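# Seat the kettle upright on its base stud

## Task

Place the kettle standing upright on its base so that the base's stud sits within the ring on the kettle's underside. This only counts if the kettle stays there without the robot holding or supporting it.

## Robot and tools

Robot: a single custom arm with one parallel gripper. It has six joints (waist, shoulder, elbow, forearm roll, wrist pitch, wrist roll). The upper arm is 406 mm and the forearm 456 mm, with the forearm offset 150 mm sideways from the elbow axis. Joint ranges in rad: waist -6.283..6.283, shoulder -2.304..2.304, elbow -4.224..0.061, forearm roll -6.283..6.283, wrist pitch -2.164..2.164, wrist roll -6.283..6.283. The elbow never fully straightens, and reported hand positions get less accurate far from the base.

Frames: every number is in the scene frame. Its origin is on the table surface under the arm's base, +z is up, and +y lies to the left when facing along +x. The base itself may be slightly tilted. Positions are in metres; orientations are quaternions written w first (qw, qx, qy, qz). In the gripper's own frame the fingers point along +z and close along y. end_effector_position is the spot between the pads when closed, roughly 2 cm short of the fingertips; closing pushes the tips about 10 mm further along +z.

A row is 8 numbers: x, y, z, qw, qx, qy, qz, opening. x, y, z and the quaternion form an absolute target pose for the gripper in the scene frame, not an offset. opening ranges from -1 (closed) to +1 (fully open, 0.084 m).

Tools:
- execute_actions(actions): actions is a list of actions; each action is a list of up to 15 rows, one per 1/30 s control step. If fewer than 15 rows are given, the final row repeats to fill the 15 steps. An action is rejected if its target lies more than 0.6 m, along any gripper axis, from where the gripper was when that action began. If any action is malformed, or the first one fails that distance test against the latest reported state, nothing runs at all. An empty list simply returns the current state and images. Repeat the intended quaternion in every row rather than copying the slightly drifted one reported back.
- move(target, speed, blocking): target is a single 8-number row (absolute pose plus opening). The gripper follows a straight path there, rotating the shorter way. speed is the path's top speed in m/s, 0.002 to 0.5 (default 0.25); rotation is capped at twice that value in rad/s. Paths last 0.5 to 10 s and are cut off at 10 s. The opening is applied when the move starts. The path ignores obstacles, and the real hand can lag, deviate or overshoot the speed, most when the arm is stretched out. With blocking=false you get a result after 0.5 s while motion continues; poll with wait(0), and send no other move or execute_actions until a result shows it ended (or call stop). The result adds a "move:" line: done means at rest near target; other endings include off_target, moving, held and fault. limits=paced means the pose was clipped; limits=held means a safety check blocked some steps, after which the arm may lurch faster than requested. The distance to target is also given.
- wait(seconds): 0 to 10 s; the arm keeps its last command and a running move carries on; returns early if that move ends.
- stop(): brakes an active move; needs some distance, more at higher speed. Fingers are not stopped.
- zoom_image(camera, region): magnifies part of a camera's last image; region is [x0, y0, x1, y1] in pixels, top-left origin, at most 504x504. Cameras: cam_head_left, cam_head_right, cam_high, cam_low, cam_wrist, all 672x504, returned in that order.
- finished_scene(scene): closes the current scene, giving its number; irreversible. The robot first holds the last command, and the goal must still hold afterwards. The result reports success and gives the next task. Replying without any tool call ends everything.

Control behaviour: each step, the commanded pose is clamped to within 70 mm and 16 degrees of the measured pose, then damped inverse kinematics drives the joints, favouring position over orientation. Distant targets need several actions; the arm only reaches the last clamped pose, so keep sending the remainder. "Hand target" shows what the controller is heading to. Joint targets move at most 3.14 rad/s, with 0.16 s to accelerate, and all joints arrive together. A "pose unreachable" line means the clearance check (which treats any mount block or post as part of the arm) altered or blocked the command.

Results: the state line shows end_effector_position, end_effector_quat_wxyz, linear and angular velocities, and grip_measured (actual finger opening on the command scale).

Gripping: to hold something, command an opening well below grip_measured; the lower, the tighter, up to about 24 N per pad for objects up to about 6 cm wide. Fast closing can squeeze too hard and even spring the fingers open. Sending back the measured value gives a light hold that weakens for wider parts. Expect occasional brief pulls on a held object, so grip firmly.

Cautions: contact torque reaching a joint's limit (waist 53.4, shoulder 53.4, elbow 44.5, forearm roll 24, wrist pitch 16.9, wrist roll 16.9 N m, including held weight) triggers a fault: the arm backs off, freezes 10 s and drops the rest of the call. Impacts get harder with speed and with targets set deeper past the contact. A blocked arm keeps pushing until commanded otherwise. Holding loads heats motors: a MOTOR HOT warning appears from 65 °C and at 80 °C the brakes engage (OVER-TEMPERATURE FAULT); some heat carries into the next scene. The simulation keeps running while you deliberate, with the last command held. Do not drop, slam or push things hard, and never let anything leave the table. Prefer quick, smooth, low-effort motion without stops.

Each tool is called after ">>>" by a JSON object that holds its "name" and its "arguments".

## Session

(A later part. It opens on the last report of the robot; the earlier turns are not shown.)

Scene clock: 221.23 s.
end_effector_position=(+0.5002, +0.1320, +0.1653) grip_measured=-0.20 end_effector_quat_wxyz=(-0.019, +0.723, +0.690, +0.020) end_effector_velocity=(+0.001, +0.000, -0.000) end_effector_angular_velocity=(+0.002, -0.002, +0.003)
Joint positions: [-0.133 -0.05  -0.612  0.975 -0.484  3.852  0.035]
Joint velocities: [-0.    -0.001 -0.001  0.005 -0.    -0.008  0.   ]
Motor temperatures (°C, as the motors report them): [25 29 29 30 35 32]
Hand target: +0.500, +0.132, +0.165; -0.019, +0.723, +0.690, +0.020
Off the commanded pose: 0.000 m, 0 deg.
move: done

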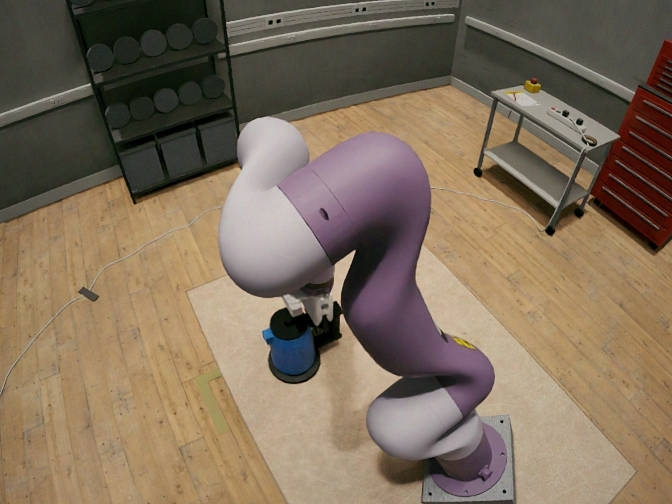

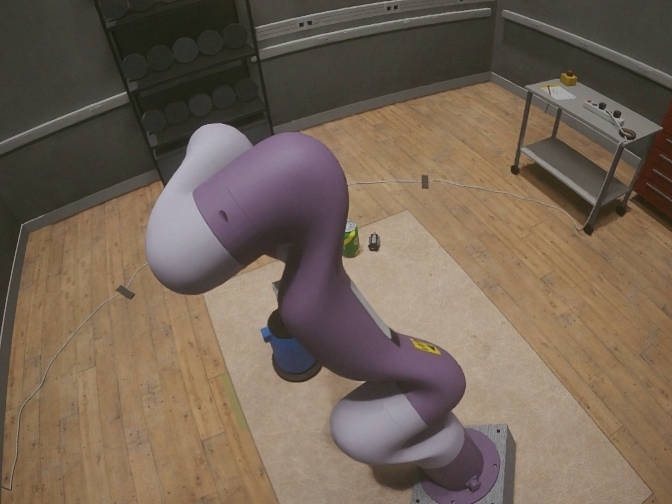

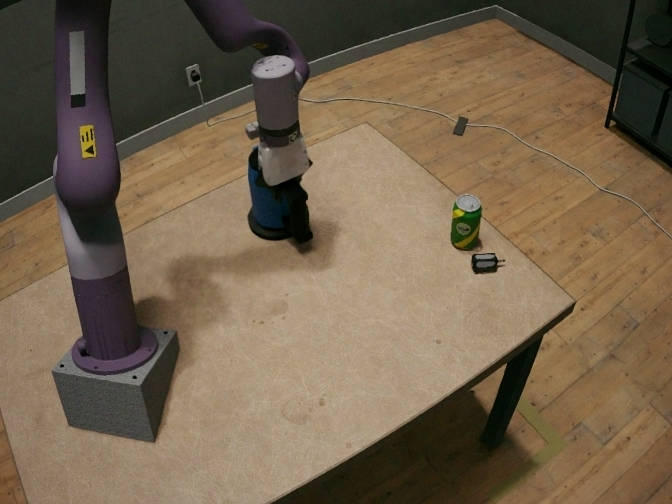

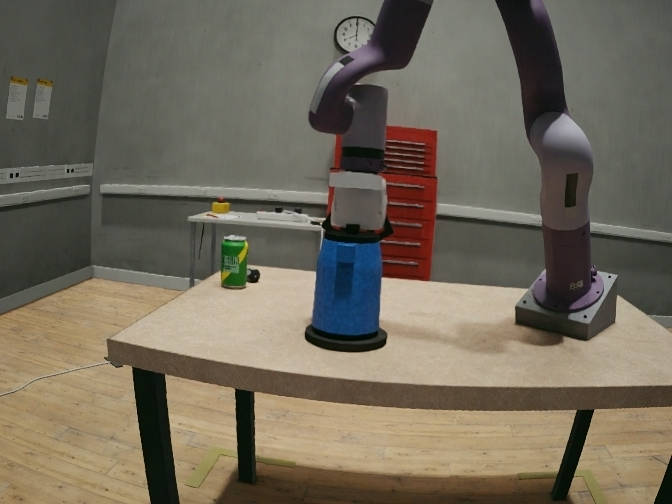

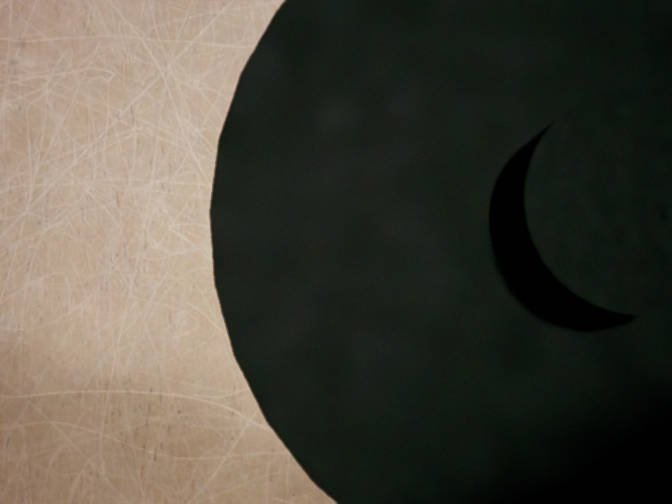

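>>> {"name": "execute_actions", "arguments": {"actions": [[[0.500,0.132,0.1655,-0.0193,0.7233,0.69,0.0202,-0.2],[0.500,0.132,0.1655,-0.0193,0.7233,0.69,0.0202,-0.1],[0.500,0.132,0.1655,-0.0193,0.7233,0.69,0.0202,0.0],[0.500,0.132,0.1655,-0.0193,0.7233,0.69,0.0202,0.1],[0.500,0.132,0.1655,-0.0193,0.7233,0.69,0.0202,0.2],[0.500,0.132,0.1655,-0.0193,0.7233,0.69,0.0202,0.3],[0.500,0.132,0.1655,-0.0193,0.7233,0.69,0.0202,0.4],[0.500,0.132,0.1655,-0.0193,0.7233,0.69,0.0202,0.5],[0.500,0.132,0.1655,-0.0193,0.7233,0.69,0.0202,0.6]]]}}

>>> {"name": "move", "arguments": {"target": [0.500, 0.125, 0.25, -0.0193, 0.7233, 0.6900, 0.0202, 0.6], "speed": 0.15}}

>>> {"name": "zoom_image", "arguments": {"camera": "cam_low", "region": [260, 180, 440, 360]}}

>>> {"name": "zoom_image", "arguments": {"camera": "cam_high", "region": [210, 100, 370, 260]}}

Scene clock: 230.70 s.
end_effector_position=(+0.4999, +0.1320, +0.1654) grip_measured=+0.59 end_effector_quat_wxyz=(-0.019, +0.723, +0.690, +0.020) end_effector_velocity=(+0.001, -0.000, +0.001) end_effector_angular_velocity=(+0.000, -0.002, +0.002)
Joint positions: [-0.133 -0.05  -0.612  0.974 -0.484  3.853  0.069]
Joint velocities: [-0.001  0.001 -0.001 -0.001 -0.001 -0.001 -0.   ]
Motor temperatures (°C, as the motors report them): [25 29 29 30 35 32]
Hand target: +0.500, +0.132, +0.165; -0.019, +0.723, +0.690, +0.020
Off the commanded pose: 0.000 m, 0 deg.

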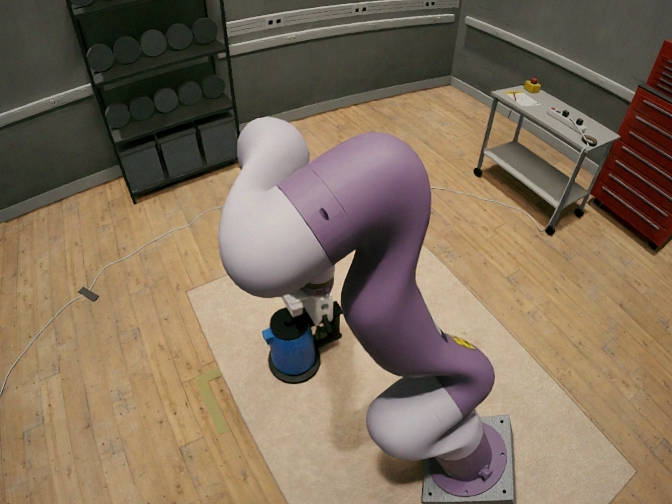

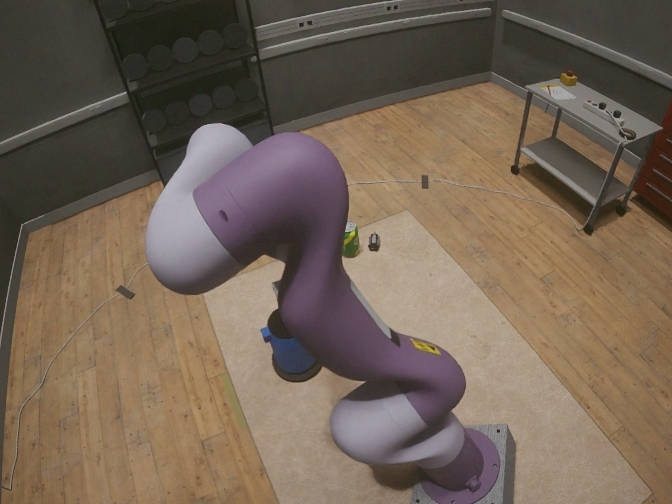

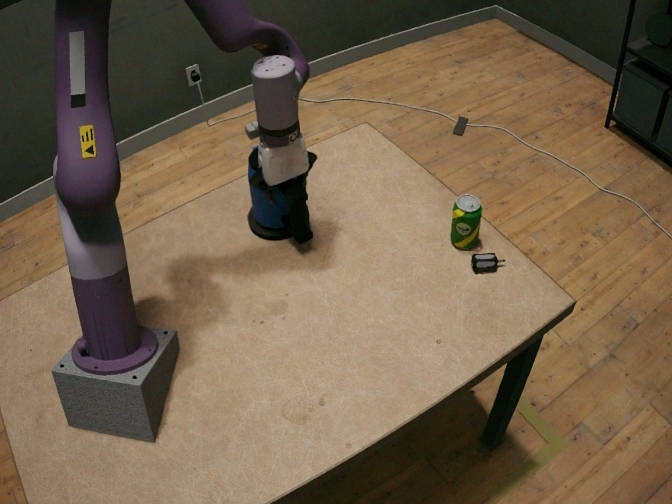

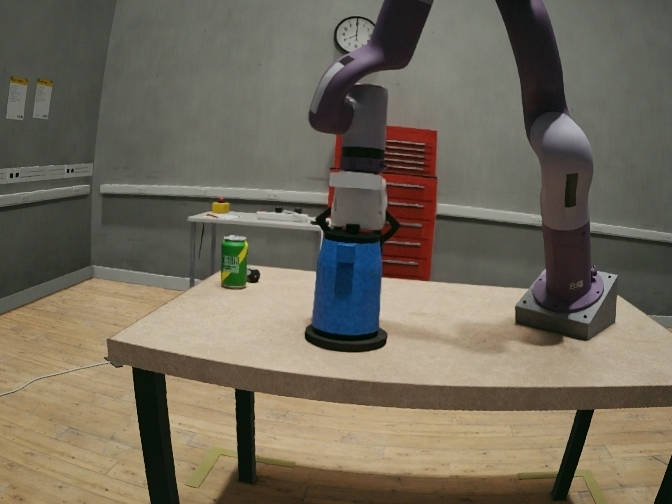

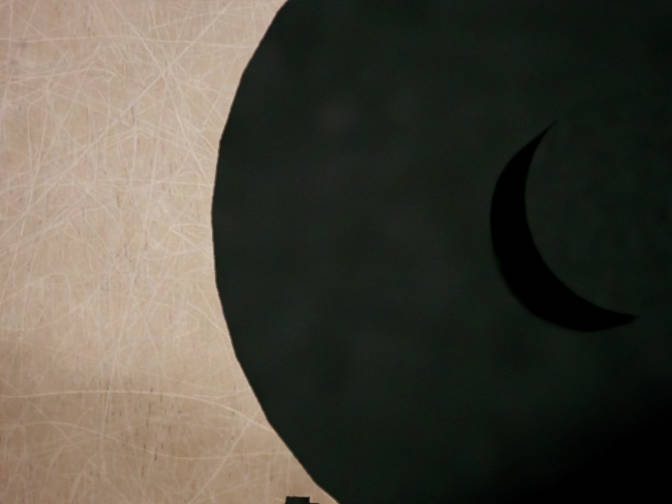

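Scene clock: 231.70 s.
end_effector_position=(+0.4996, +0.1252, +0.2498) grip_measured=+0.59 end_effector_quat_wxyz=(-0.020, +0.723, +0.690, +0.020) end_effector_velocity=(+0.001, -0.000, +0.003) end_effector_angular_velocity=(-0.000, -0.002, -0.001)
Joint positions: [-0.227  0.127 -0.629  0.731 -0.656  4.053  0.069]
Joint velocities: [-0.004  0.005 -0.002 -0.005 -0.005  0.005  0.   ]
Motor temperatures (°C, as the motors report them): [25 29 29 30 35 32]
Hand target: +0.500, +0.125, +0.250; -0.019, +0.723, +0.690, +0.020
Off the commanded pose: 0.001 m, 0 deg.
move: done

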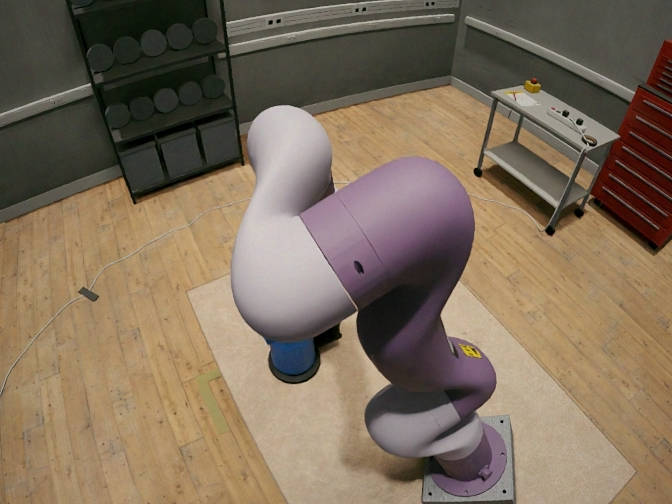

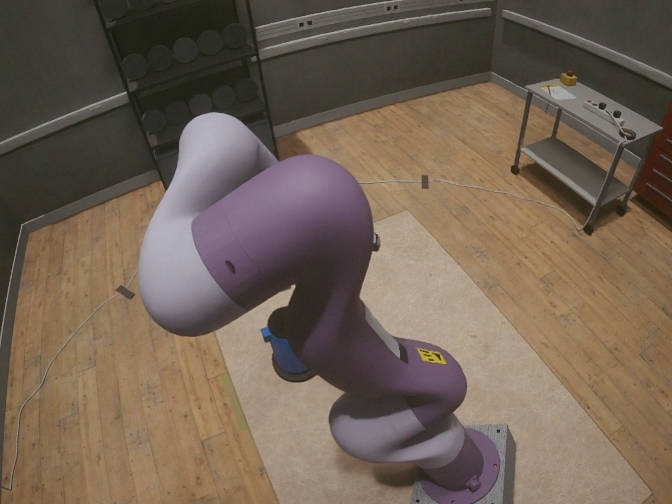

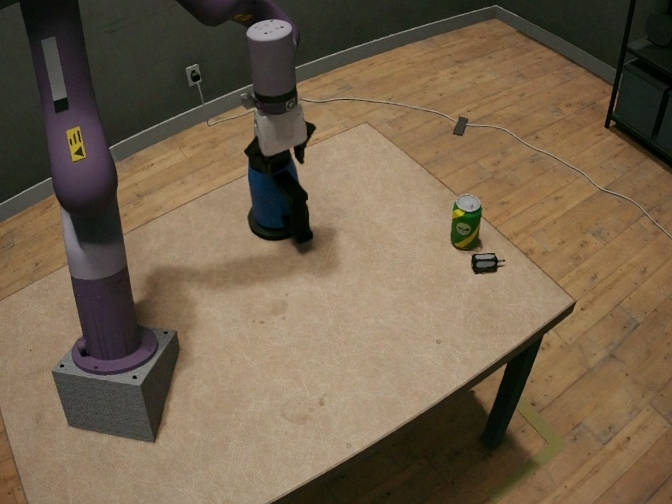

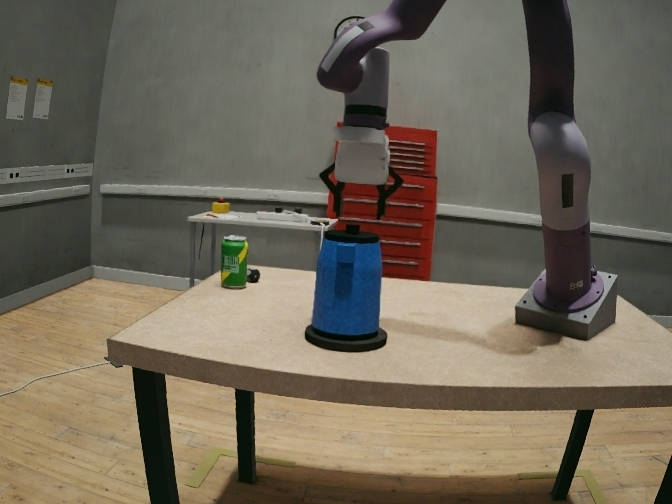

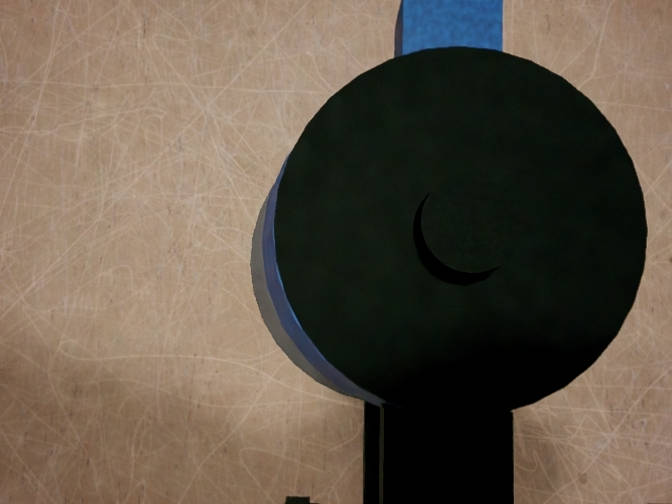

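Region (260, 180, 440, 360) of cam_low's 672x504 image, scaled by 2.800, with more detail than that image has.

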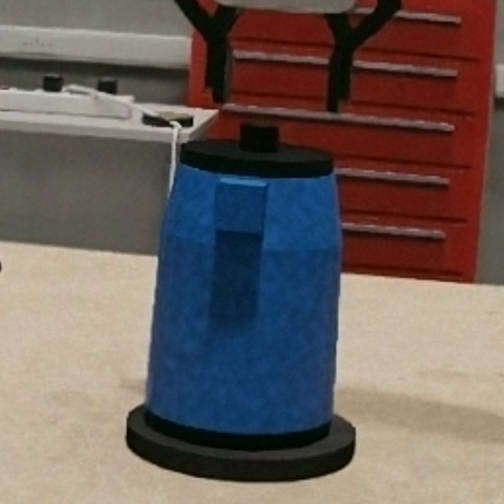

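Region (210, 100, 370, 260) of cam_high's 672x504 image, scaled by 3.150, with more detail than that image has.

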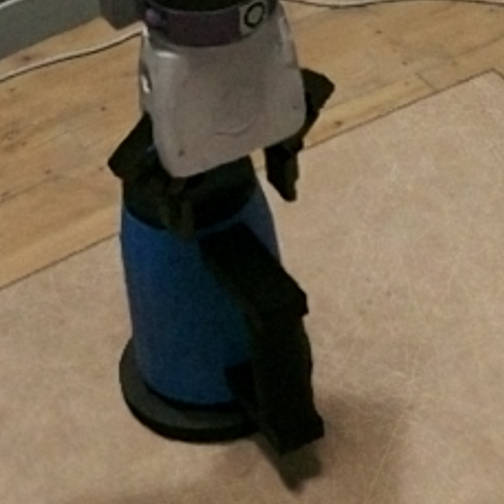

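>>> {"name": "finished_scene", "arguments": {"scene": 1}}

The scene is finished: the task was done.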